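# Stack the 96-well plate from nest N1 onto N2

## Task

Lift the 96-well plate out of plate nest N1 and set it down fully nested on top of the plate already in plate nest N2, with its A1 well (at the cut-off corner) directly above the lower plate's A1 well. The lower plate must stay flat in N2. Then open the gripper and move the arm away from the stack.

## Robot and tools

Robot: two arms, left_arm and right_arm, each with six joints and a parallel gripper. Seen from behind the arms, N1 is the right-hand nest and N2 the left-hand one. Each plate has one clipped corner, and well A1 sits at that corner. Both plates must end with their clipped corners aligned.

Frame: a single scene frame for both arms. The origin is on the table surface midway between the arms, +x points out over the table, +z points up, and left_arm stands on the +y side. The names left and right are only labels and do not match image sides. Arm bases may be slightly tilted. Mounting plates and the metal frame behind the arms are fixed obstacles. At long reach the printed gripper position can be somewhat off from the true one.

Joint order, used in every row and every per-joint list in results: shoulder, elbow, wrist roll, wrist pitch, waist, wrist yaw. After the six joints comes the gripper opening.

execute_actions(actions): a list of up to 15 actions run in order. Each action is a table of up to 15 rows, one row per control step of 1/30 s. If there are fewer rows, the last row is held for the remaining steps. A row is one flat list for both arms with 14 numbers, each in [-1, 1]: left_arm's six joint values and its opening, then right_arm's six joint values and its opening. Include both arms even if only one moves.

The joint values are offsets, not poses. They are measured from each arm's joint angles at the start of that action, not from the previous row. For the first action of a call, the reference is the last angles reported in this scene. Scale per unit: waist 1.202 rad, shoulder 1.258, elbow 1.238, wrist pitch 2.073, wrist yaw and wrist roll 2.022.

The opening is absolute: +1 is fully open and -1 is closed. An empty list just returns the current state and images.

Joint ranges in rad: waist -2.618 to 3.054, shoulder 0 to 3.142, elbow 0 to 3.142, wrist pitch -1.571 to 1.571, wrist yaw -1.571 to 1.571, wrist roll -2.094 to 2.094. Each real end may differ from these by up to 0.036 rad. An action that asks any joint to go more than 0.036 rad beyond its range is refused for both arms. If the first action of a call fails this check, or any action is malformed, the whole call does nothing. Over-reaching joints stop at their real end, and the line "joint sent to its limit" may appear.

Per control step, each joint's target is kept within a lead of its measured angle: waist 0.202, shoulder 0.258, elbow 0.238, wrist pitch 0.573, wrist yaw and wrist roll 0.522. Targets are also scaled back if the gripper would move more than 70 mm in one step. As a result, big displacements need several actions, and you should command any unfinished remainder again.

Arms sag under zero displacements. To hold an arm still, send the offsets back to the angles you want first, then zeros, increasing the offsets if a joint stays short.

move(target, speed, blocking): target is one 14-number row laid out as above. Its joint offsets are counted from the "Joint positions" of the latest result that shows them. Openings are absolute and are applied at once. speed is in rad/s for the joint with the longest way to go, from 0.01 to 2, default 0.5. All joints finish together, so the gripper traces a curve rather than a straight line. A path takes 0.5 to 10 s; paths longer than 10 s stop short of the target.

Moves do not avoid obstacles or the other arm. Faster moves and targets set deeper past a contact both press harder. The result adds a "move:" line with the outcome (done, off_target, moving, held, fault), limits=held or limits=none, and the joint farthest from target for each arm. With blocking=false the call returns after 0.5 s. Until a result shows the move has ended, call wait or stop before sending anything else.

wait(seconds): 0 to 10 s. The arms keep their last command, and the call returns early if a running move finishes. stop(): brakes a running move; braking needs some room. zoom_image(camera, region): region is [x0, y0, x1, y1] in pixels, at most 504 by 504. finished_scene(scene): pass the current scene number. This ends the scene and cannot be undone.

Results: each gripper's end_effector_position (m) and end_effector_quat_wxyz in the scene frame. The position is the point between the finger pads, about 1 cm short of the tips. The fingers point along gripper +z and close along gripper y. Other lines:
- Joint positions (rad) and Joint velocities, with the pad gap in m last (0.094 m when fully open).
- Joint targets, the angles currently being driven toward.
- grip_measured, on the same scale as the opening you command, with up to about 1 mm of fixed error per gripper.
- Torques, which are total drive output and noisy.
- Step readings, where HELD marks steps on which an arm was held back.
- "joint command not followed", meaning the clearance check changed or blocked targets.
- FAULT lines, and MOTOR HOT lines (warning from 75 °C; a 10 s stop at 90 °C; the arm drops at 100 °C).

Cameras: cam_head_left and cam_head_right (672x504), cam_left_wrist and cam_right_wrist (616x616 fisheye). Calibration is given in OpenCV form and may be off by a few degrees and millimetres.

Gripping: to hold the plate, command an opening about 0.03 below grip_measured. A smaller margin gives a lighter grip.

Avoid:
- dropping the plate from more than a few millimetres (a short settling fall is fine);
- tipping or shifting the lower plate in N2;
- knocking anything off the table;
- arm-on-arm contact or hard pressing;
- fast impacts;
- holding loads long enough to overheat motors.
Note that the simulation keeps running while you compose a reply, and small pushes on loose objects can happen.

Each tool is called as name(argument=value, ...), one argument or row to a line, values as JSON.

## Session

I'll start by looking at the current state of the scene.

execute_actions(
  actions=[],
)

Scene clock: 0.00 s.
left_arm: end_effector_position=(+0.1264, +0.3600, +0.2458) grip_measured=+1.000 end_effector_quat_wxyz=(-0.155, -0.261, +0.953, +0.010) | right_arm: end_effector_position=(+0.1043, +0.0286, +0.2691) grip_measured=+1.000 end_effector_quat_wxyz=(-0.074, +0.996, -0.008, +0.048)
Joint names: [shoulder, elbow, wrist roll, wrist pitch, waist, wrist yaw]
Joint positions: left_arm=[ 0.882  0.536 -0.166 -1.185  0.44   0.03   0.094] | right_arm=[ 1.453  0.889 -1.839 -0.769  1.199  0.412  0.094]
Joint velocities: left_arm=[-0.002  0.007  0.022  0.022  0.002 -0.051  0.   ] | right_arm=[ 0.007 -0.002  0.007 -0.051 -0.032  0.022  0.   ]
Joint torques (N m, as the arm reports them, + toward a larger angle): no reading
Joint targets: left_arm=[0.876 0.545 -0.167 -1.185 0.440 0.028] | right_arm=[1.445 0.898 -1.839 -0.775 1.205 0.406]

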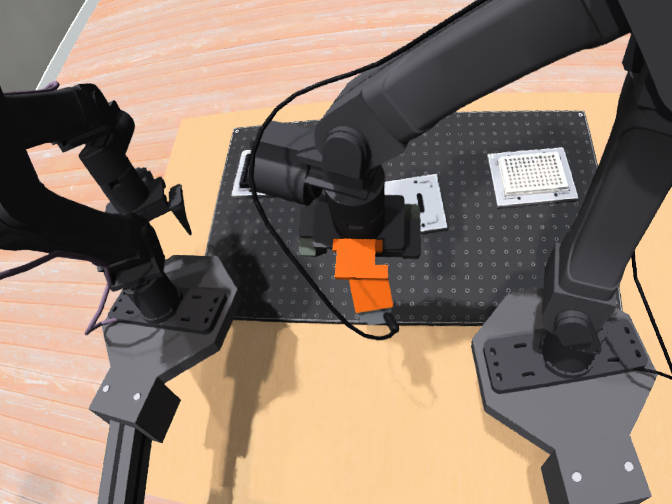

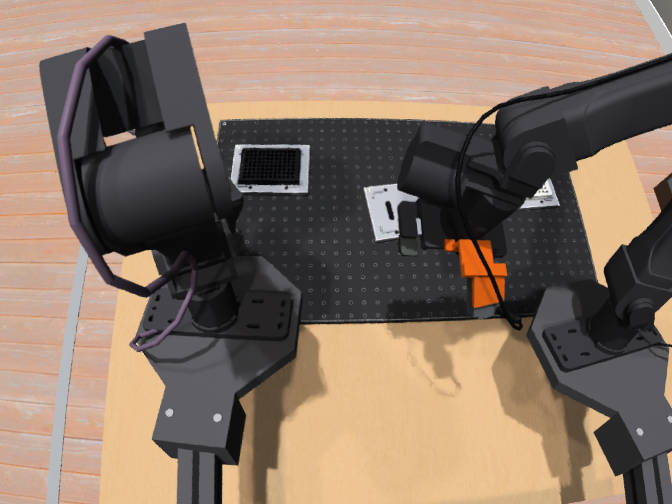

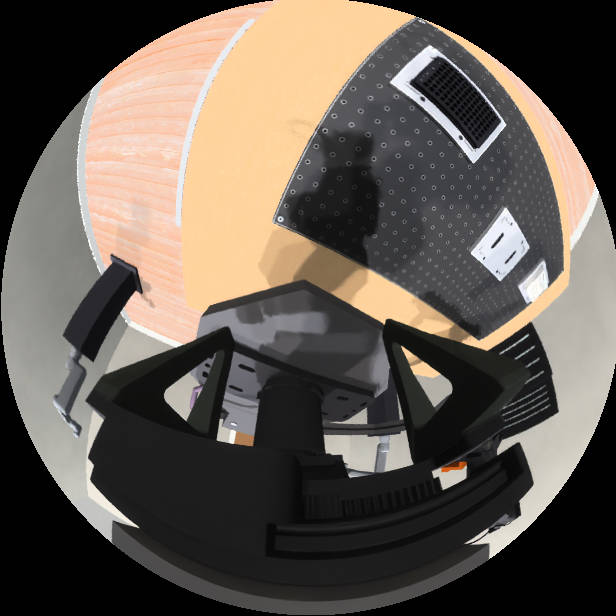

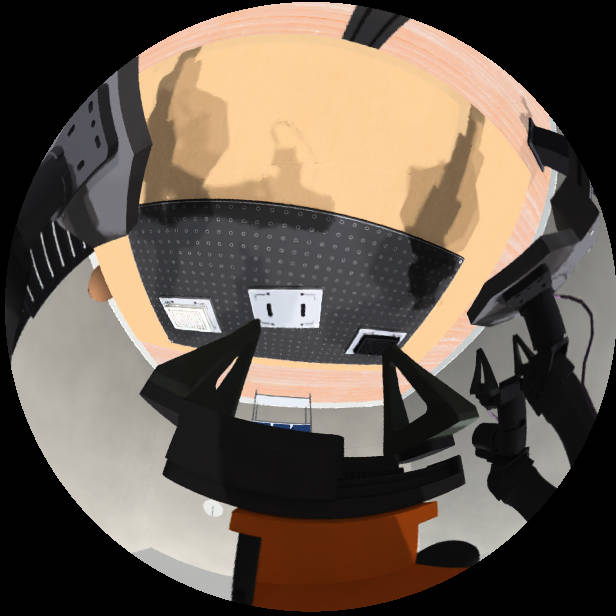

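zoom_image(
  camera="cam_head_left",
  region=[470, 130, 600, 230],
)

zoom_image(
  camera="cam_head_right",
  region=[210, 120, 340, 220],
)

Region (470, 130, 600, 230) of cam_head_left's 672x504 image, scaled by 3.877, with more detail than that image has; it fills the top 388 rows of this view, and the rest is white.

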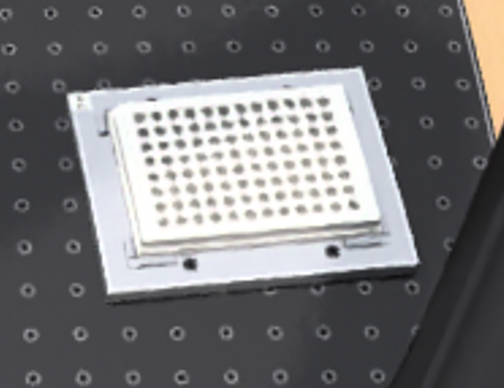

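Region (210, 120, 340, 220) of cam_head_right's 672x504 image, scaled by 3.877, with more detail than that image has; it fills the top 388 rows of this view, and the rest is white.

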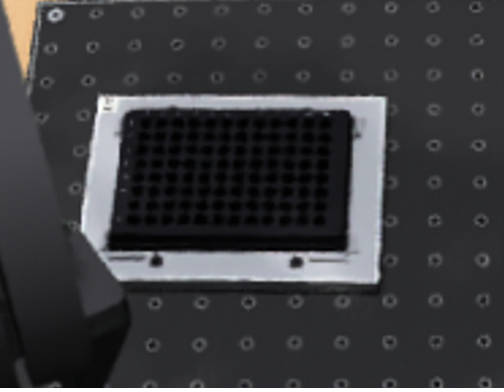

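zoom_image(
  camera="cam_head_right",
  region=[340, 160, 470, 260],
)

zoom_image(
  camera="cam_right_wrist",
  region=[140, 260, 420, 380],
)

zoom_image(
  camera="cam_left_wrist",
  region=[360, 30, 580, 320],
)

Region (340, 160, 470, 260) of cam_head_right's 672x504 image, scaled by 3.877, with more detail than that image has; it fills the top 388 rows of this view, and the rest is white.

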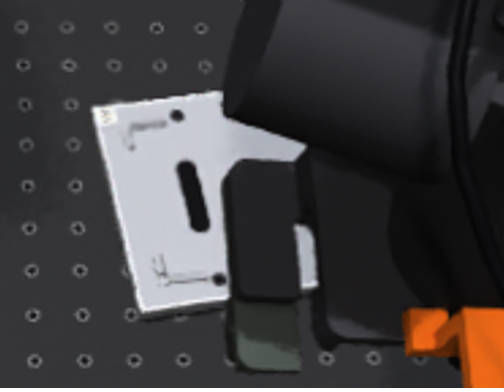

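Region (140, 260, 420, 380) of cam_right_wrist's 616x616 image, scaled by 1.800, with more detail than that image has; it fills the top 216 rows of this view, and the rest is white.

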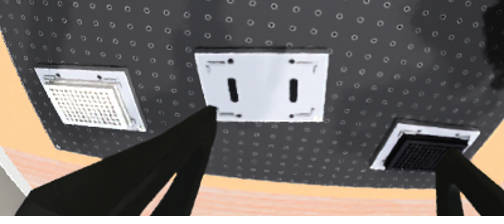

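Region (360, 30, 580, 320) of cam_left_wrist's 616x616 image, scaled by 1.738, with more detail than that image has; it fills the left 382 columns of this view, and the rest is white.

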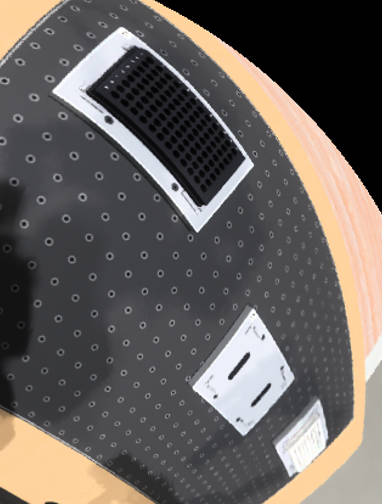

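zoom_image(
  camera="cam_head_left",
  region=[460, 230, 672, 420],
)

zoom_image(
  camera="cam_head_right",
  region=[120, 220, 330, 400],
)

Region (460, 230, 672, 420) of cam_head_left's 672x504 image, scaled by 2.377, with more detail than that image has; it fills the top 452 rows of this view, and the rest is white.

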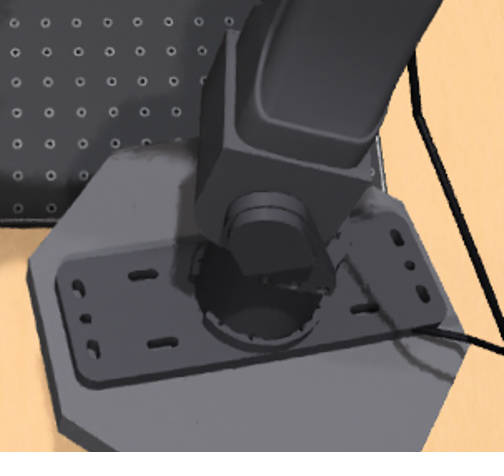

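Region (120, 220, 330, 400) of cam_head_right's 672x504 image, scaled by 2.400, with more detail than that image has; it fills the top 432 rows of this view, and the rest is white.

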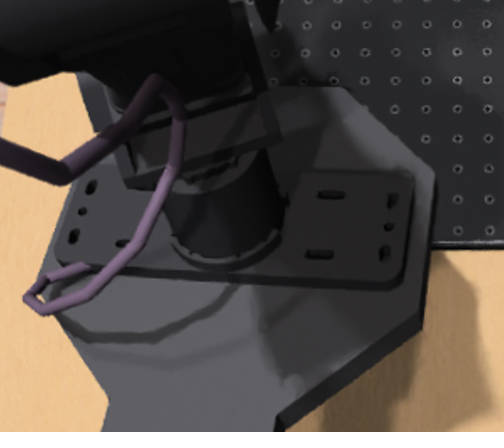

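zoom_image(
  camera="cam_head_left",
  region=[200, 110, 330, 210],
)

zoom_image(
  camera="cam_head_right",
  region=[480, 110, 610, 210],
)

Region (200, 110, 330, 210) of cam_head_left's 672x504 image, scaled by 3.877, with more detail than that image has; it fills the top 388 rows of this view, and the rest is white.

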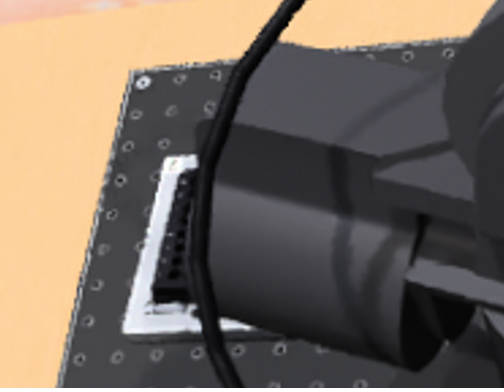

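Region (480, 110, 610, 210) of cam_head_right's 672x504 image, scaled by 3.877, with more detail than that image has; it fills the top 388 rows of this view, and the rest is white.

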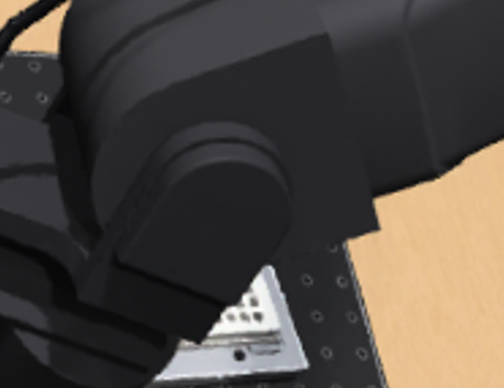

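move(
  target=[0.750, 0.544, 0.831, 0.278, -0.392, -0.056, 1, 0.372, 0.325, 0.054, 0.090, -1.0, -0.211, 1],
  speed=1.0,
)

Scene clock: 122.63 s.
left_arm: end_effector_position=(+0.3922, +0.2976, +0.1408) grip_measured=+1.000 end_effector_quat_wxyz=(-0.014, +0.715, +0.699, -0.012) | right_arm: end_effector_position=(+0.3570, -0.1661, +0.1229) grip_measured=+1.000 end_effector_quat_wxyz=(-0.015, +0.807, -0.590, -0.034)
Joint names: [shoulder, elbow, wrist roll, wrist pitch, waist, wrist yaw]
Joint positions: left_arm=[ 1.823  1.177  1.506 -0.613 -0.024 -0.082  0.094] | right_arm=[ 1.919  1.261 -1.735 -0.589 -0.008  0.002  0.094]
Joint velocities: left_arm=[-0.007 -0.007  0.022 -0.007  0.012  0.022  0.   ] | right_arm=[-0.012 -0.002  0.037 -0.022  0.002 -0.051  0.   ]
Joint torques (N m, as the arm reports them, + toward a larger angle): left_arm=[-8.11  5.52  0.11  0.1  -1.12  0.01] | right_arm=[-11.16   6.88   0.06   0.1    1.13  -0.27]
Joint targets: left_arm=[1.825 1.209 1.514 -0.608 -0.031 -0.083] | right_arm=[1.920 1.291 -1.730 -0.583 -0.003 -0.015]
move: off_target (left_arm, right_arm); limits=none; left_arm: farthest joint: the elbow, 0.033 radians from its target (0.674 radians at the start); right_arm: farthest joint: the elbow, 0.031 radians from its target (0.402 radians at the start)
camera_calibration (this result's frames):
cam_left_wrist: T_world_to_cam=[[-0.996229, 0.0806586, 0.0319569, 0.357892], [0.0859899, 0.869055, 0.487185, -0.338939], [0.0115234, 0.488096, -0.872714, 0.071863], [0, 0, 0, 1]] pos_world=[0.38486, 0.230614, 0.216405]
cam_right_wrist: T_world_to_cam=[[0.876376, 0.473538, -0.0879042, -0.208121], [0.446609, -0.730684, 0.516374, -0.320312], [0.180292, -0.491796, -0.85184, 0.0777277], [0, 0, 0, 1]] pos_world=[0.311433, -0.0972673, 0.213318]

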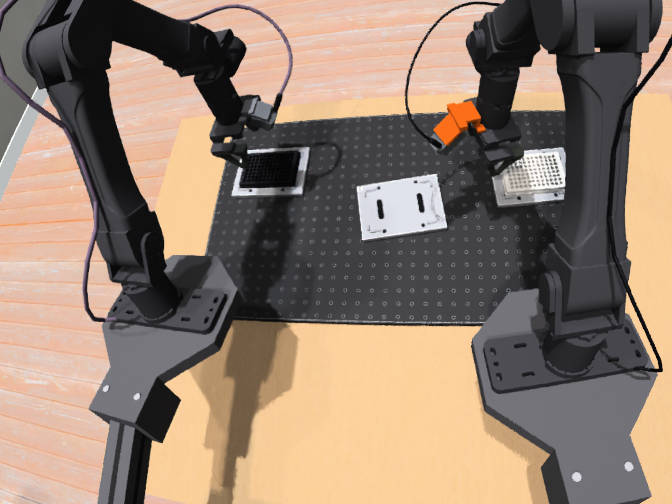

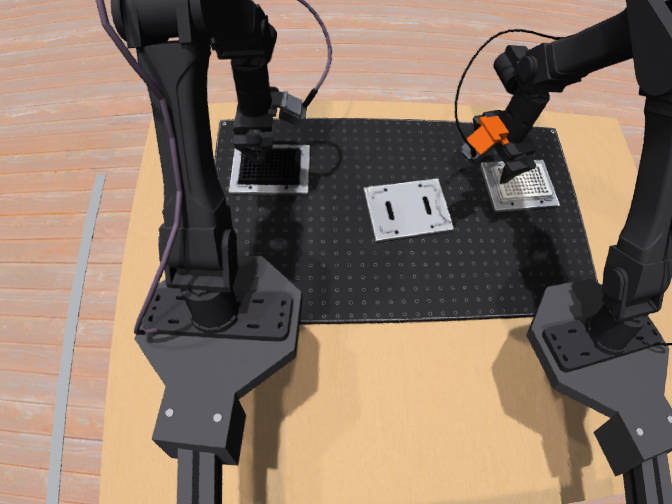

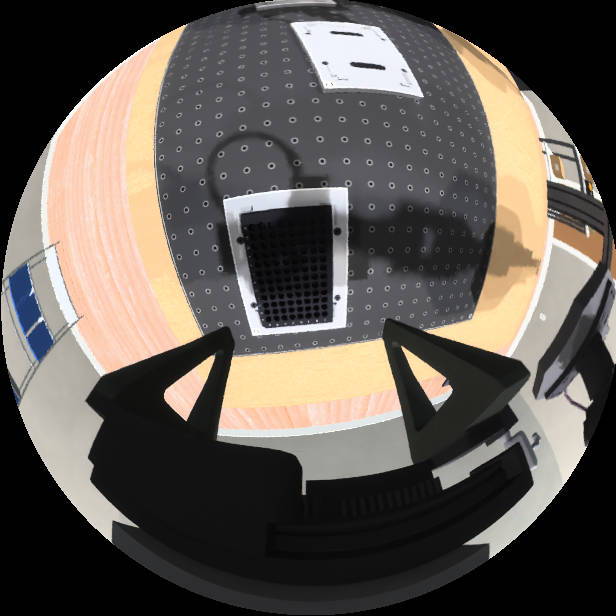

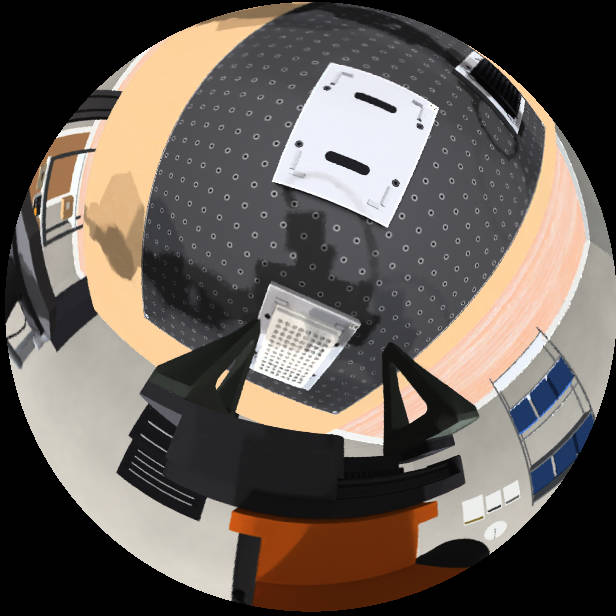

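zoom_image(
  camera="cam_left_wrist",
  region=[210, 170, 370, 350],
)

zoom_image(
  camera="cam_right_wrist",
  region=[230, 270, 390, 410],
)

zoom_image(
  camera="cam_head_right",
  region=[470, 140, 580, 225],
)

Region (210, 170, 370, 350) of cam_left_wrist's 616x616 image, scaled by 2.800, with more detail than that image has.

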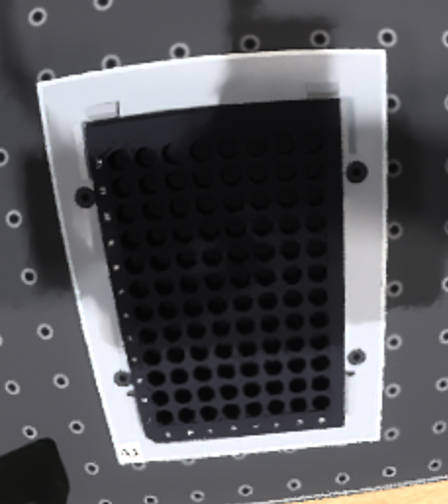

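Region (230, 270, 390, 410) of cam_right_wrist's 616x616 image, scaled by 3.150, with more detail than that image has; it fills the top 441 rows of this view, and the rest is white.

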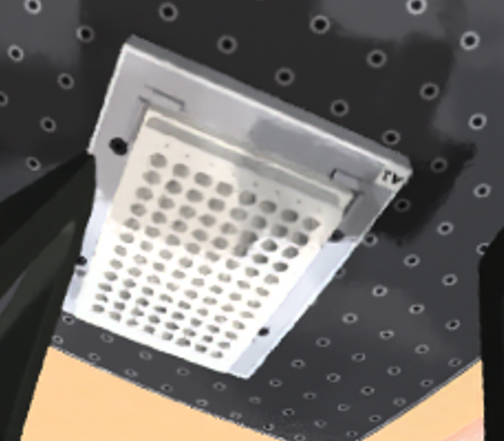

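Region (470, 140, 580, 225) of cam_head_right's 672x504 image, scaled by 4.582, with more detail than that image has; it fills the top 389 rows of this view, and the rest is white.

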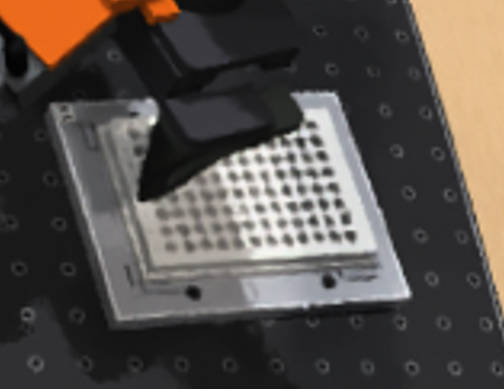

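move(
  target=[0.144, 0.0, 0.016, 0.124, 0.008, 0.002, 1, 0.064, 0.017, 0.022, 0.062, -0.172, 0.0, 1],
  speed=0.5,
)

Scene clock: 213.93 s.
left_arm: end_effector_position=(+0.4119, +0.2908, +0.0801) grip_measured=+1.000 end_effector_quat_wxyz=(+0.013, +0.721, +0.692, +0.011) | right_arm: end_effector_position=(+0.3720, -0.2542, +0.0912) grip_measured=+1.000 end_effector_quat_wxyz=(-0.001, -0.732, +0.681, -0.004)
Joint names: [shoulder, elbow, wrist roll, wrist pitch, waist, wrist yaw]
Joint positions: left_arm=[ 2.005  1.177  1.53  -0.36  -0.024 -0.082  0.094] | right_arm=[ 2.     1.261 -1.695 -0.467 -0.215  0.006  0.094]
Joint velocities: left_arm=[-0.017  0.002  0.007  0.022 -0.007 -0.007  0.   ] | right_arm=[ 0.007  0.012 -0.037 -0.022 -0.012 -0.007  0.   ]
Joint torques (N m, as the arm reports them, + toward a larger angle): left_arm=[-8.8   2.85  0.06  0.24 -0.06  0.05] | right_arm=[-11.63   5.86   0.04   0.11   0.2   -0.09]
Joint targets: left_arm=[2.005 1.177 1.538 -0.355 -0.014 -0.078] | right_arm=[2.000 1.282 -1.691 -0.460 -0.215 0.002]
move: off_target (right_arm); limits=none; left_arm: farthest joint: the waist, 0.010 radians from its target (0.010 radians at the start); right_arm: farthest joint: the elbow, 0.021 radians from its target (0.021 radians at the start)
camera_calibration (this result's frames):
cam_left_wrist: T_world_to_cam=[[-0.994284, 0.0994927, -0.038743, 0.379386], [0.0681174, 0.870525, 0.487388, -0.298296], [0.0822182, 0.481963, -0.872326, -0.00543318], [0, 0, 0, 1]] pos_world=[0.397983, 0.224546, 0.155345]
cam_right_wrist: T_world_to_cam=[[0.964881, 0.249602, -0.0818798, -0.272732], [0.249187, -0.771043, 0.586002, -0.318121], [0.0831344, -0.585825, -0.806162, 0.0127197], [0, 0, 0, 1]] pos_world=[0.341368, -0.169759, 0.174342]

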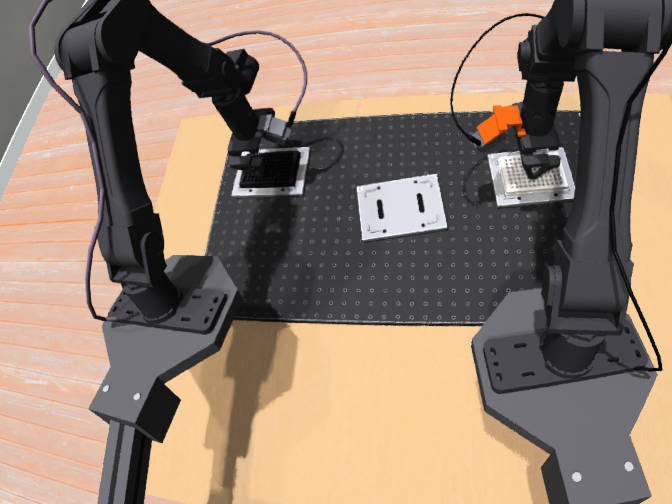

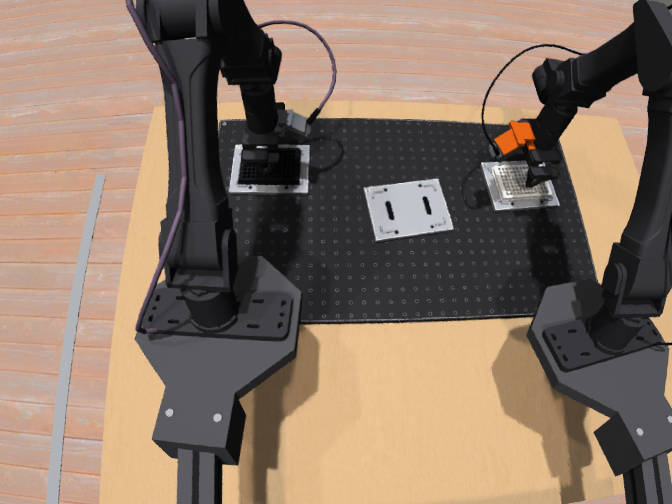

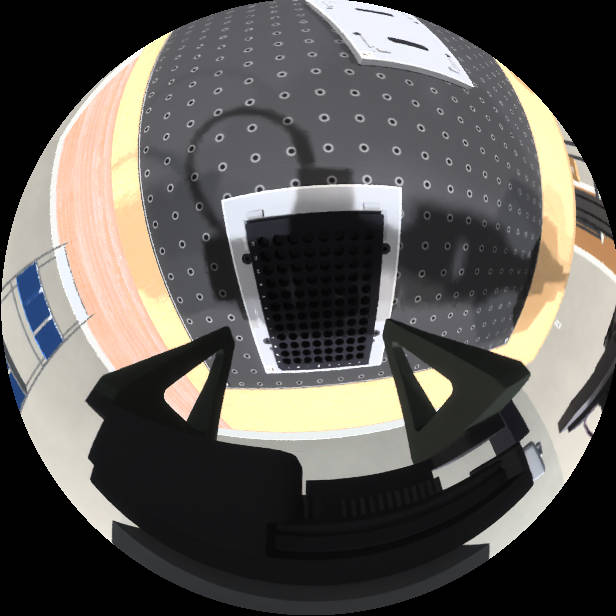

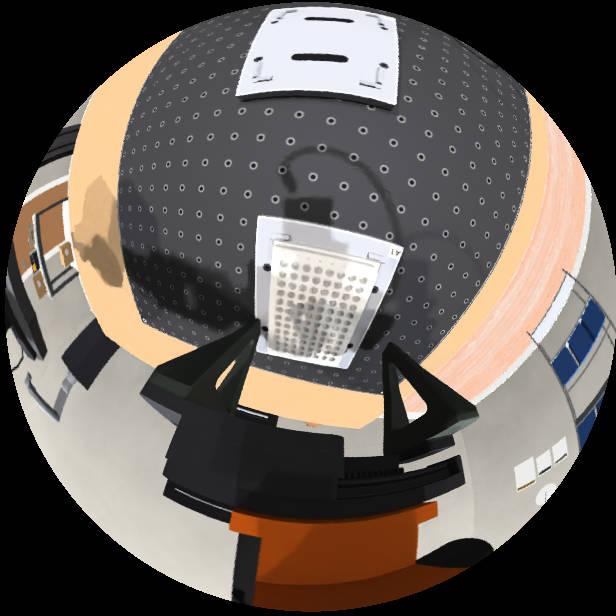

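zoom_image(
  camera="cam_right_wrist",
  region=[240, 200, 420, 380],
)

zoom_image(
  camera="cam_left_wrist",
  region=[210, 170, 420, 390],
)

Region (240, 200, 420, 380) of cam_right_wrist's 616x616 image, scaled by 2.800, with more detail than that image has.

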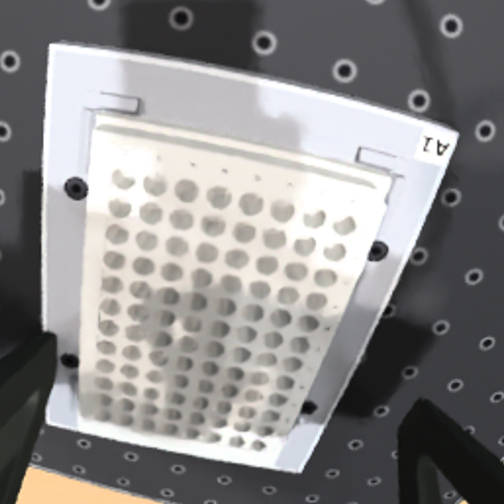

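Region (210, 170, 420, 390) of cam_left_wrist's 616x616 image, scaled by 2.291, with more detail than that image has; it fills the left 481 columns of this view, and the rest is white.

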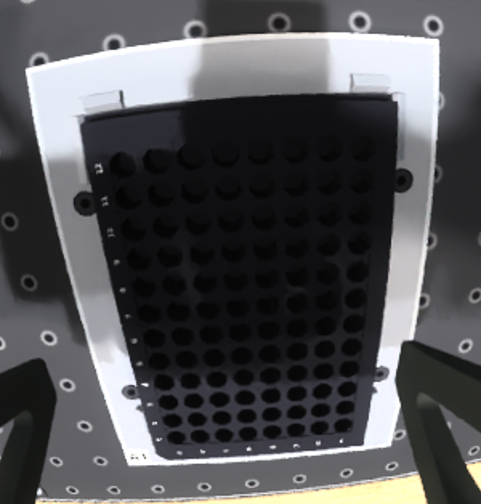

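zoom_image(
  camera="cam_head_left",
  region=[470, 100, 600, 220],
)

zoom_image(
  camera="cam_head_right",
  region=[465, 110, 595, 230],
)

Region (470, 100, 600, 220) of cam_head_left's 672x504 image, scaled by 3.877, with more detail than that image has; it fills the top 465 rows of this view, and the rest is white.

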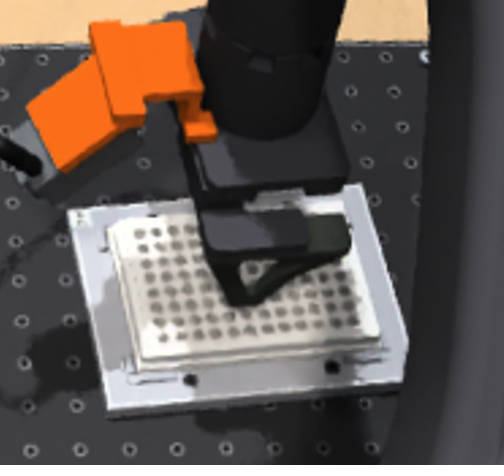

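Region (465, 110, 595, 230) of cam_head_right's 672x504 image, scaled by 3.877, with more detail than that image has; it fills the top 465 rows of this view, and the rest is white.

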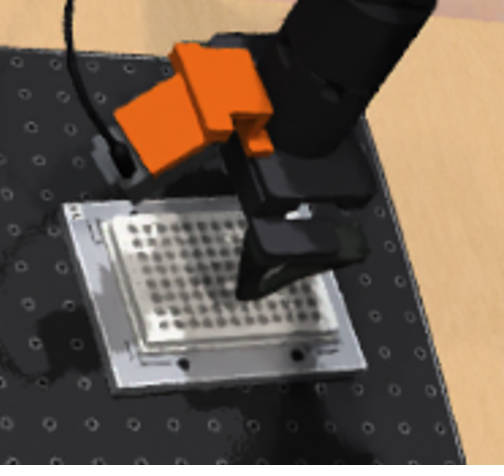

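move(
  target=[0.0212, 0.0, -0.020, -0.009, -0.019, -0.004, 1, 0.0314, -0.0525, -0.035, 0.0367, -0.056, -0.016, 1],
  speed=0.3,
)

Scene clock: 335.03 s.
left_arm: end_effector_position=(+0.4041, +0.2866, +0.0730) grip_measured=+1.000 end_effector_quat_wxyz=(+0.002, +0.715, +0.699, +0.003) | right_arm: end_effector_position=(+0.3529, -0.2774, +0.0686) grip_measured=+1.000 end_effector_quat_wxyz=(+0.010, +0.734, -0.679, -0.004)
Joint names: [shoulder, elbow, wrist roll, wrist pitch, waist, wrist yaw]
Joint positions: left_arm=[ 2.027  1.177  1.497 -0.366 -0.037 -0.09   0.094] | right_arm=[ 2.043  1.209 -1.761 -0.397 -0.278 -0.011  0.094]
Joint velocities: left_arm=[ 0.002 -0.017 -0.007 -0.022 -0.027 -0.051  0.   ] | right_arm=[-0.017  0.012 -0.022  0.037 -0.022  0.066  0.   ]
Joint torques (N m, as the arm reports them, + toward a larger angle): left_arm=[-8.49  2.66 -0.05  0.03 -1.41  0.01] | right_arm=[-11.69   2.78  -0.1    0.15  -0.59  -0.14]
Joint targets: left_arm=[2.031 1.177 1.490 -0.379 -0.047 -0.091] | right_arm=[2.040 1.196 -1.766 -0.391 -0.283 -0.026]
move: done; limits=none; left_arm: farthest joint: the wrist pitch, 0.012 radians from its target (0.019 radians at the start); right_arm: farthest joint: the wrist yaw, 0.015 radians from its target (0.032 radians at the start)
camera_calibration (this result's frames):
cam_left_wrist: T_world_to_cam=[[-0.996655, 0.0809395, -0.0113073, 0.376103], [0.0650591, 0.86951, 0.489613, -0.289237], [0.0494608, 0.487239, -0.871867, 0.00272522], [0, 0, 0, 1]] pos_world=[0.393527, 0.219725, 0.148243]
cam_right_wrist: T_world_to_cam=[[0.96104, 0.255045, -0.106553, -0.245857], [0.2683, -0.768066, 0.581455, -0.323637], [0.0664575, -0.58739, -0.806571, -0.0119456], [0, 0, 0, 1]] pos_world=[0.323904, -0.192887, 0.152349]

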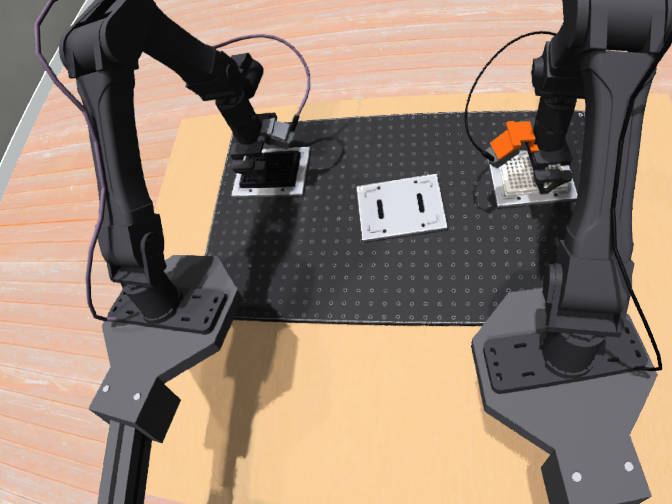

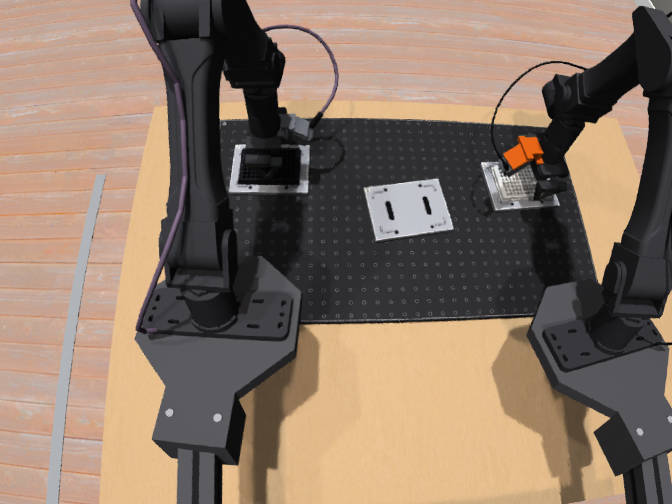

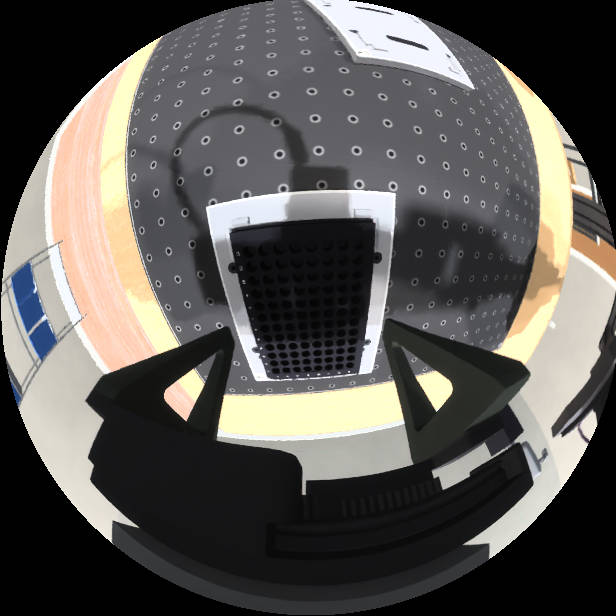

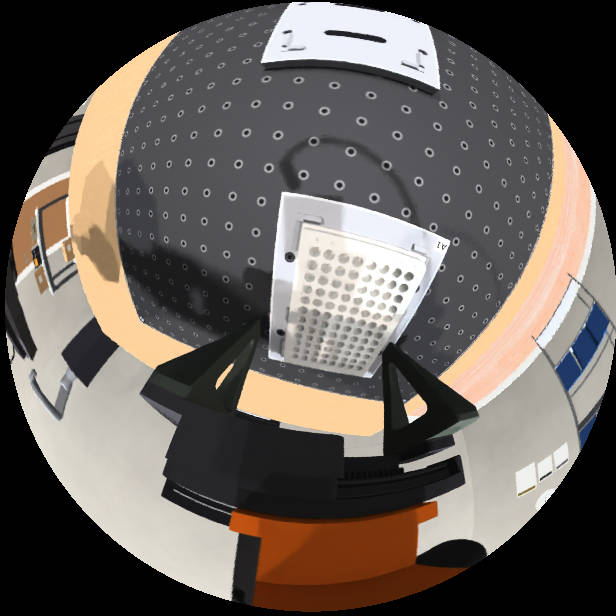

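zoom_image(
  camera="cam_right_wrist",
  region=[240, 190, 460, 400],
)

zoom_image(
  camera="cam_left_wrist",
  region=[190, 180, 420, 400],
)

Region (240, 190, 460, 400) of cam_right_wrist's 616x616 image, scaled by 2.291, with more detail than that image has; it fills the top 481 rows of this view, and the rest is white.

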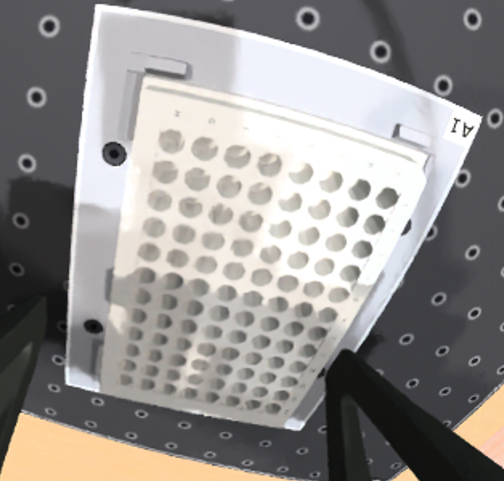

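Region (190, 180, 420, 400) of cam_left_wrist's 616x616 image, scaled by 2.191, with more detail than that image has; it fills the top 482 rows of this view, and the rest is white.

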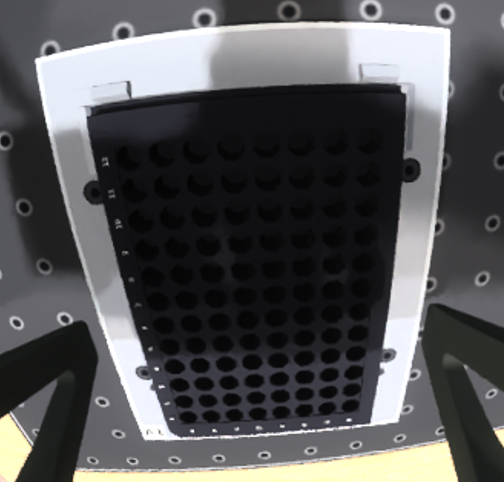

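move(
  target=[0.030, 0.0, 0.0, 0.018, 0.0, 0.0, 1, 0.0285, 0.046, 0.0, 0.017, 0.0075, -0.0124, 1],
  speed=0.15,
)

Scene clock: 382.80 s.
left_arm: end_effector_position=(+0.4029, +0.2857, +0.0619) grip_measured=+1.000 end_effector_quat_wxyz=(+0.001, +0.715, +0.699, +0.003) | right_arm: end_effector_position=(+0.3648, -0.2771, +0.0612) grip_measured=+1.000 end_effector_quat_wxyz=(-0.002, +0.735, -0.678, +0.004)
Joint names: [shoulder, elbow, wrist roll, wrist pitch, waist, wrist yaw]
Joint positions: left_arm=[ 2.06   1.177  1.497 -0.334 -0.037 -0.09   0.094] | right_arm=[ 2.077  1.239 -1.761 -0.367 -0.278 -0.021  0.094]
Joint velocities: left_arm=[ 0.002  0.012 -0.037 -0.066 -0.007  0.022  0.   ] | right_arm=[-0.022  0.012 -0.022 -0.007 -0.007  0.022  0.   ]
Joint torques (N m, as the arm reports them, + toward a larger angle): left_arm=[-8.48  2.58  0.    0.18 -0.76  0.01] | right_arm=[-11.35   5.83   0.01   0.14   0.57  -0.19]
Joint targets: left_arm=[2.065 1.177 1.497 -0.329 -0.037 -0.090] | right_arm=[2.079 1.265 -1.760 -0.362 -0.269 -0.036]
move: off_target (right_arm); limits=none; left_arm: farthest joint: the wrist pitch, 0.005 radians from its target (0.038 radians at the start); right_arm: farthest joint: the elbow, 0.027 radians from its target (0.057 radians at the start)
camera_calibration (this result's frames):
cam_left_wrist: T_world_to_cam=[[-0.996689, 0.0806263, -0.0105483, 0.374875], [0.0651552, 0.869495, 0.489625, -0.283031], [0.0486484, 0.487317, -0.871869, -0.00614405], [0, 0, 0, 1]] pos_world=[0.392374, 0.218863, 0.137177]
cam_right_wrist: T_world_to_cam=[[0.963423, 0.256215, -0.0785528, -0.260386], [0.252852, -0.771975, 0.583199, -0.317852], [0.0887833, -0.581729, -0.808523, -0.0249797], [0, 0, 0, 1]] pos_world=[0.333449, -0.19319, 0.14472]

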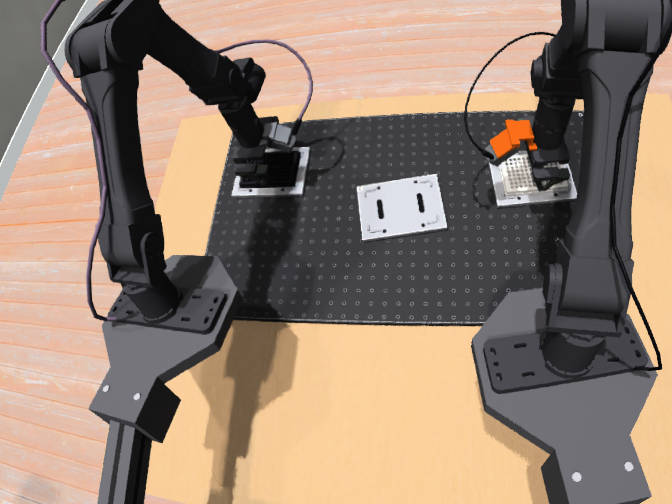

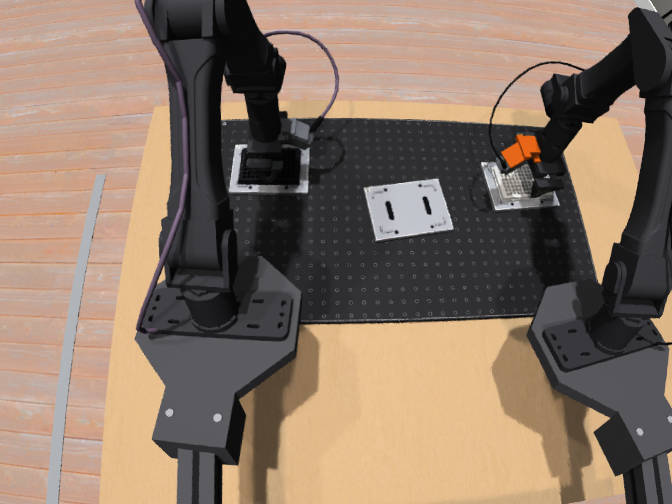

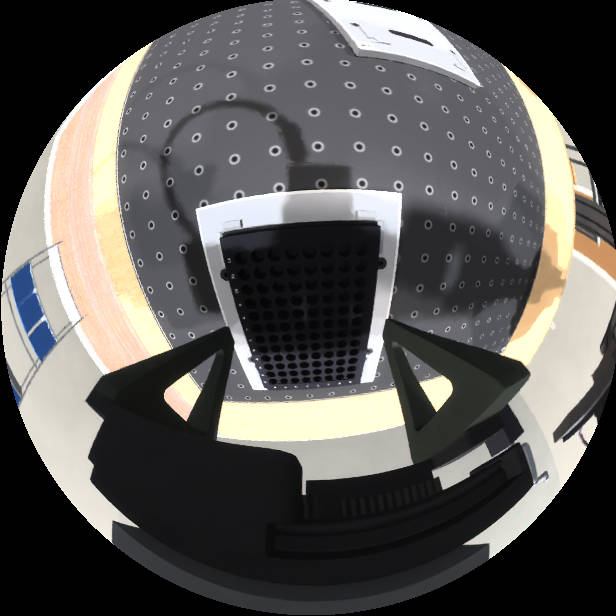

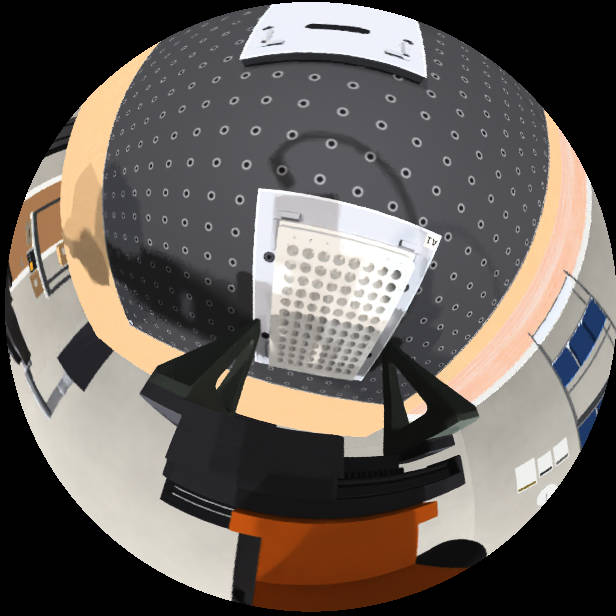

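zoom_image(
  camera="cam_right_wrist",
  region=[220, 180, 460, 410],
)

zoom_image(
  camera="cam_left_wrist",
  region=[180, 180, 430, 410],
)

Region (220, 180, 460, 410) of cam_right_wrist's 616x616 image, scaled by 2.100, with more detail than that image has; it fills the top 483 rows of this view, and the rest is white.

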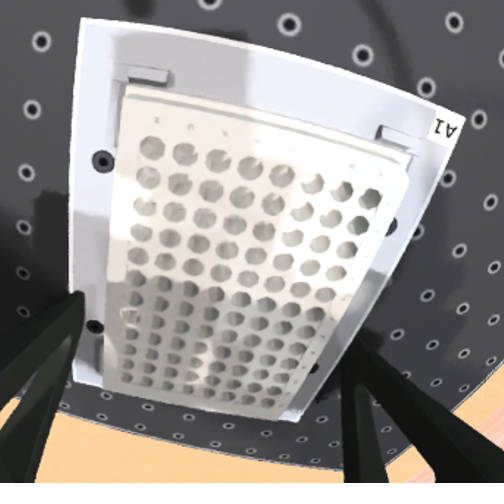

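Region (180, 180, 430, 410) of cam_left_wrist's 616x616 image, scaled by 2.016, with more detail than that image has; it fills the top 464 rows of this view, and the rest is white.

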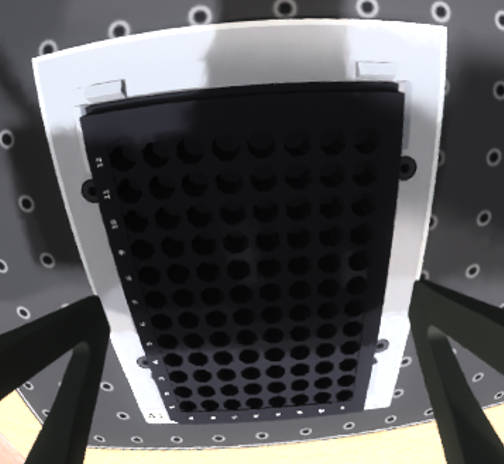

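move(
  target=[-0.604, -0.466, -0.5425, -0.157, -0.219, -0.030, 1, 0.0237, 0.0, 0.0, 0.0159, 0.0, 0.0, 1],
  speed=0.6,
)

Scene clock: 469.17 s.
left_arm: end_effector_position=(+0.2295, +0.2640, +0.1826) grip_measured=+1.000 end_effector_quat_wxyz=(-0.052, +0.371, +0.927, -0.014) | right_arm: end_effector_position=(+0.3638, -0.2772, +0.0521) grip_measured=+1.000 end_effector_quat_wxyz=(-0.002, +0.735, -0.678, +0.004)
Joint names: [shoulder, elbow, wrist roll, wrist pitch, waist, wrist yaw]
Joint positions: left_arm=[ 1.324  0.615  0.407 -0.651 -0.289 -0.146  0.094] | right_arm=[ 2.103  1.239 -1.761 -0.34  -0.278 -0.021  0.094]
Joint velocities: left_arm=[-0.007  0.007 -0.022 -0.066 -0.012  0.051  0.   ] | right_arm=[ 0.007 -0.012 -0.007 -0.051 -0.017  0.007  0.   ]
Joint torques (N m, as the arm reports them, + toward a larger angle): left_arm=[-5.82  2.19 -0.03 -0.12 -1.34 -0.01] | right_arm=[-11.4    3.64   0.     0.15  -0.22  -0.02]
Joint targets: left_arm=[1.300 0.600 0.400 -0.659 -0.300 -0.150] | right_arm=[2.107 1.239 -1.761 -0.334 -0.278 -0.021]
move: off_target (left_arm); limits=none; left_arm: farthest joint: the shoulder, 0.024 radians from its target (0.760 radians at the start); right_arm: farthest joint: the wrist pitch, 0.006 radians from its target (0.033 radians at the start)
camera_calibration (this result's frames):
cam_left_wrist: T_world_to_cam=[[-0.72738, -0.683283, 0.0635858, 0.331411], [-0.54243, 0.629236, 0.556625, -0.121257], [-0.420343, 0.370387, -0.828327, 0.248667], [0, 0, 0, 1]] pos_world=[0.279814, 0.210644, 0.252399]
cam_right_wrist: T_world_to_cam=[[0.96345, 0.25622, -0.0781984, -0.260188], [0.252638, -0.771948, 0.583327, -0.312304], [0.0890948, -0.581762, -0.808464, -0.0324378], [0, 0, 0, 1]] pos_world=[0.332468, -0.193289, 0.135604]

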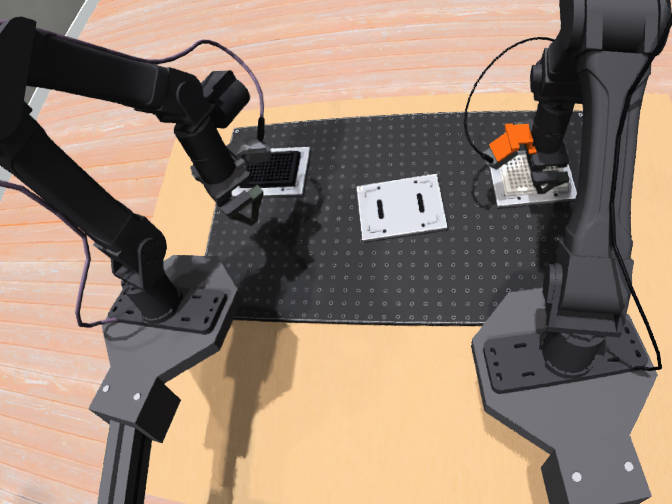

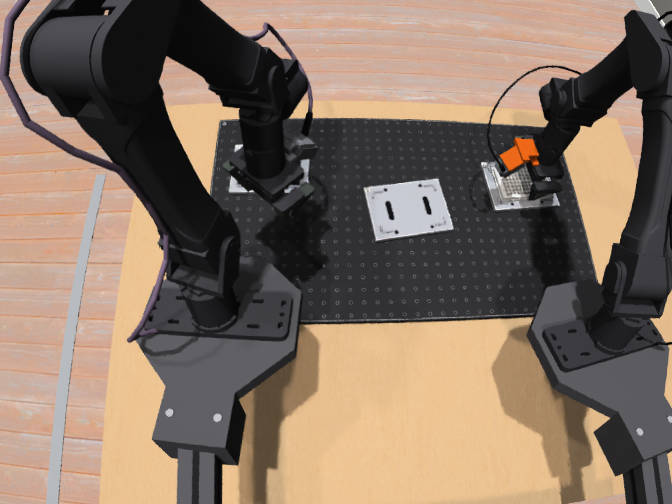

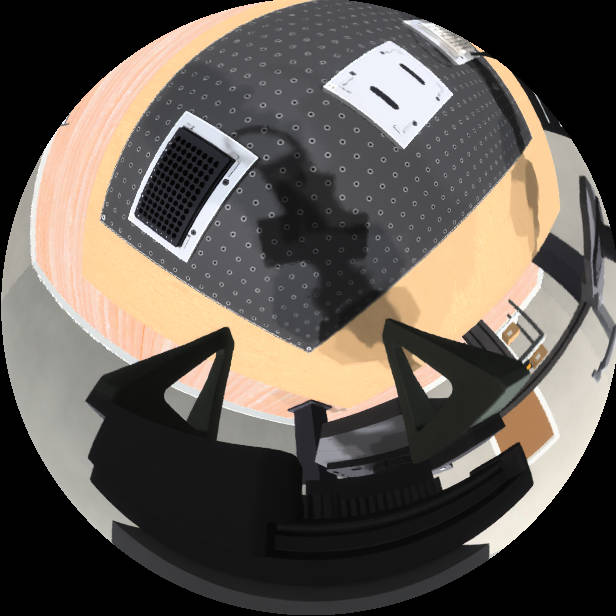

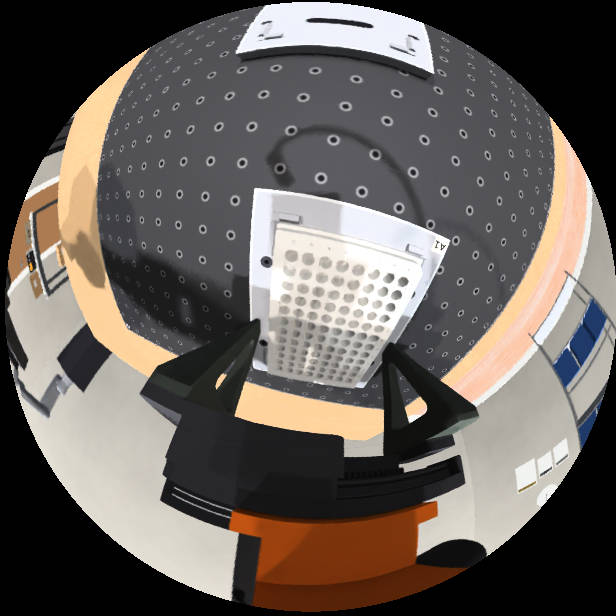

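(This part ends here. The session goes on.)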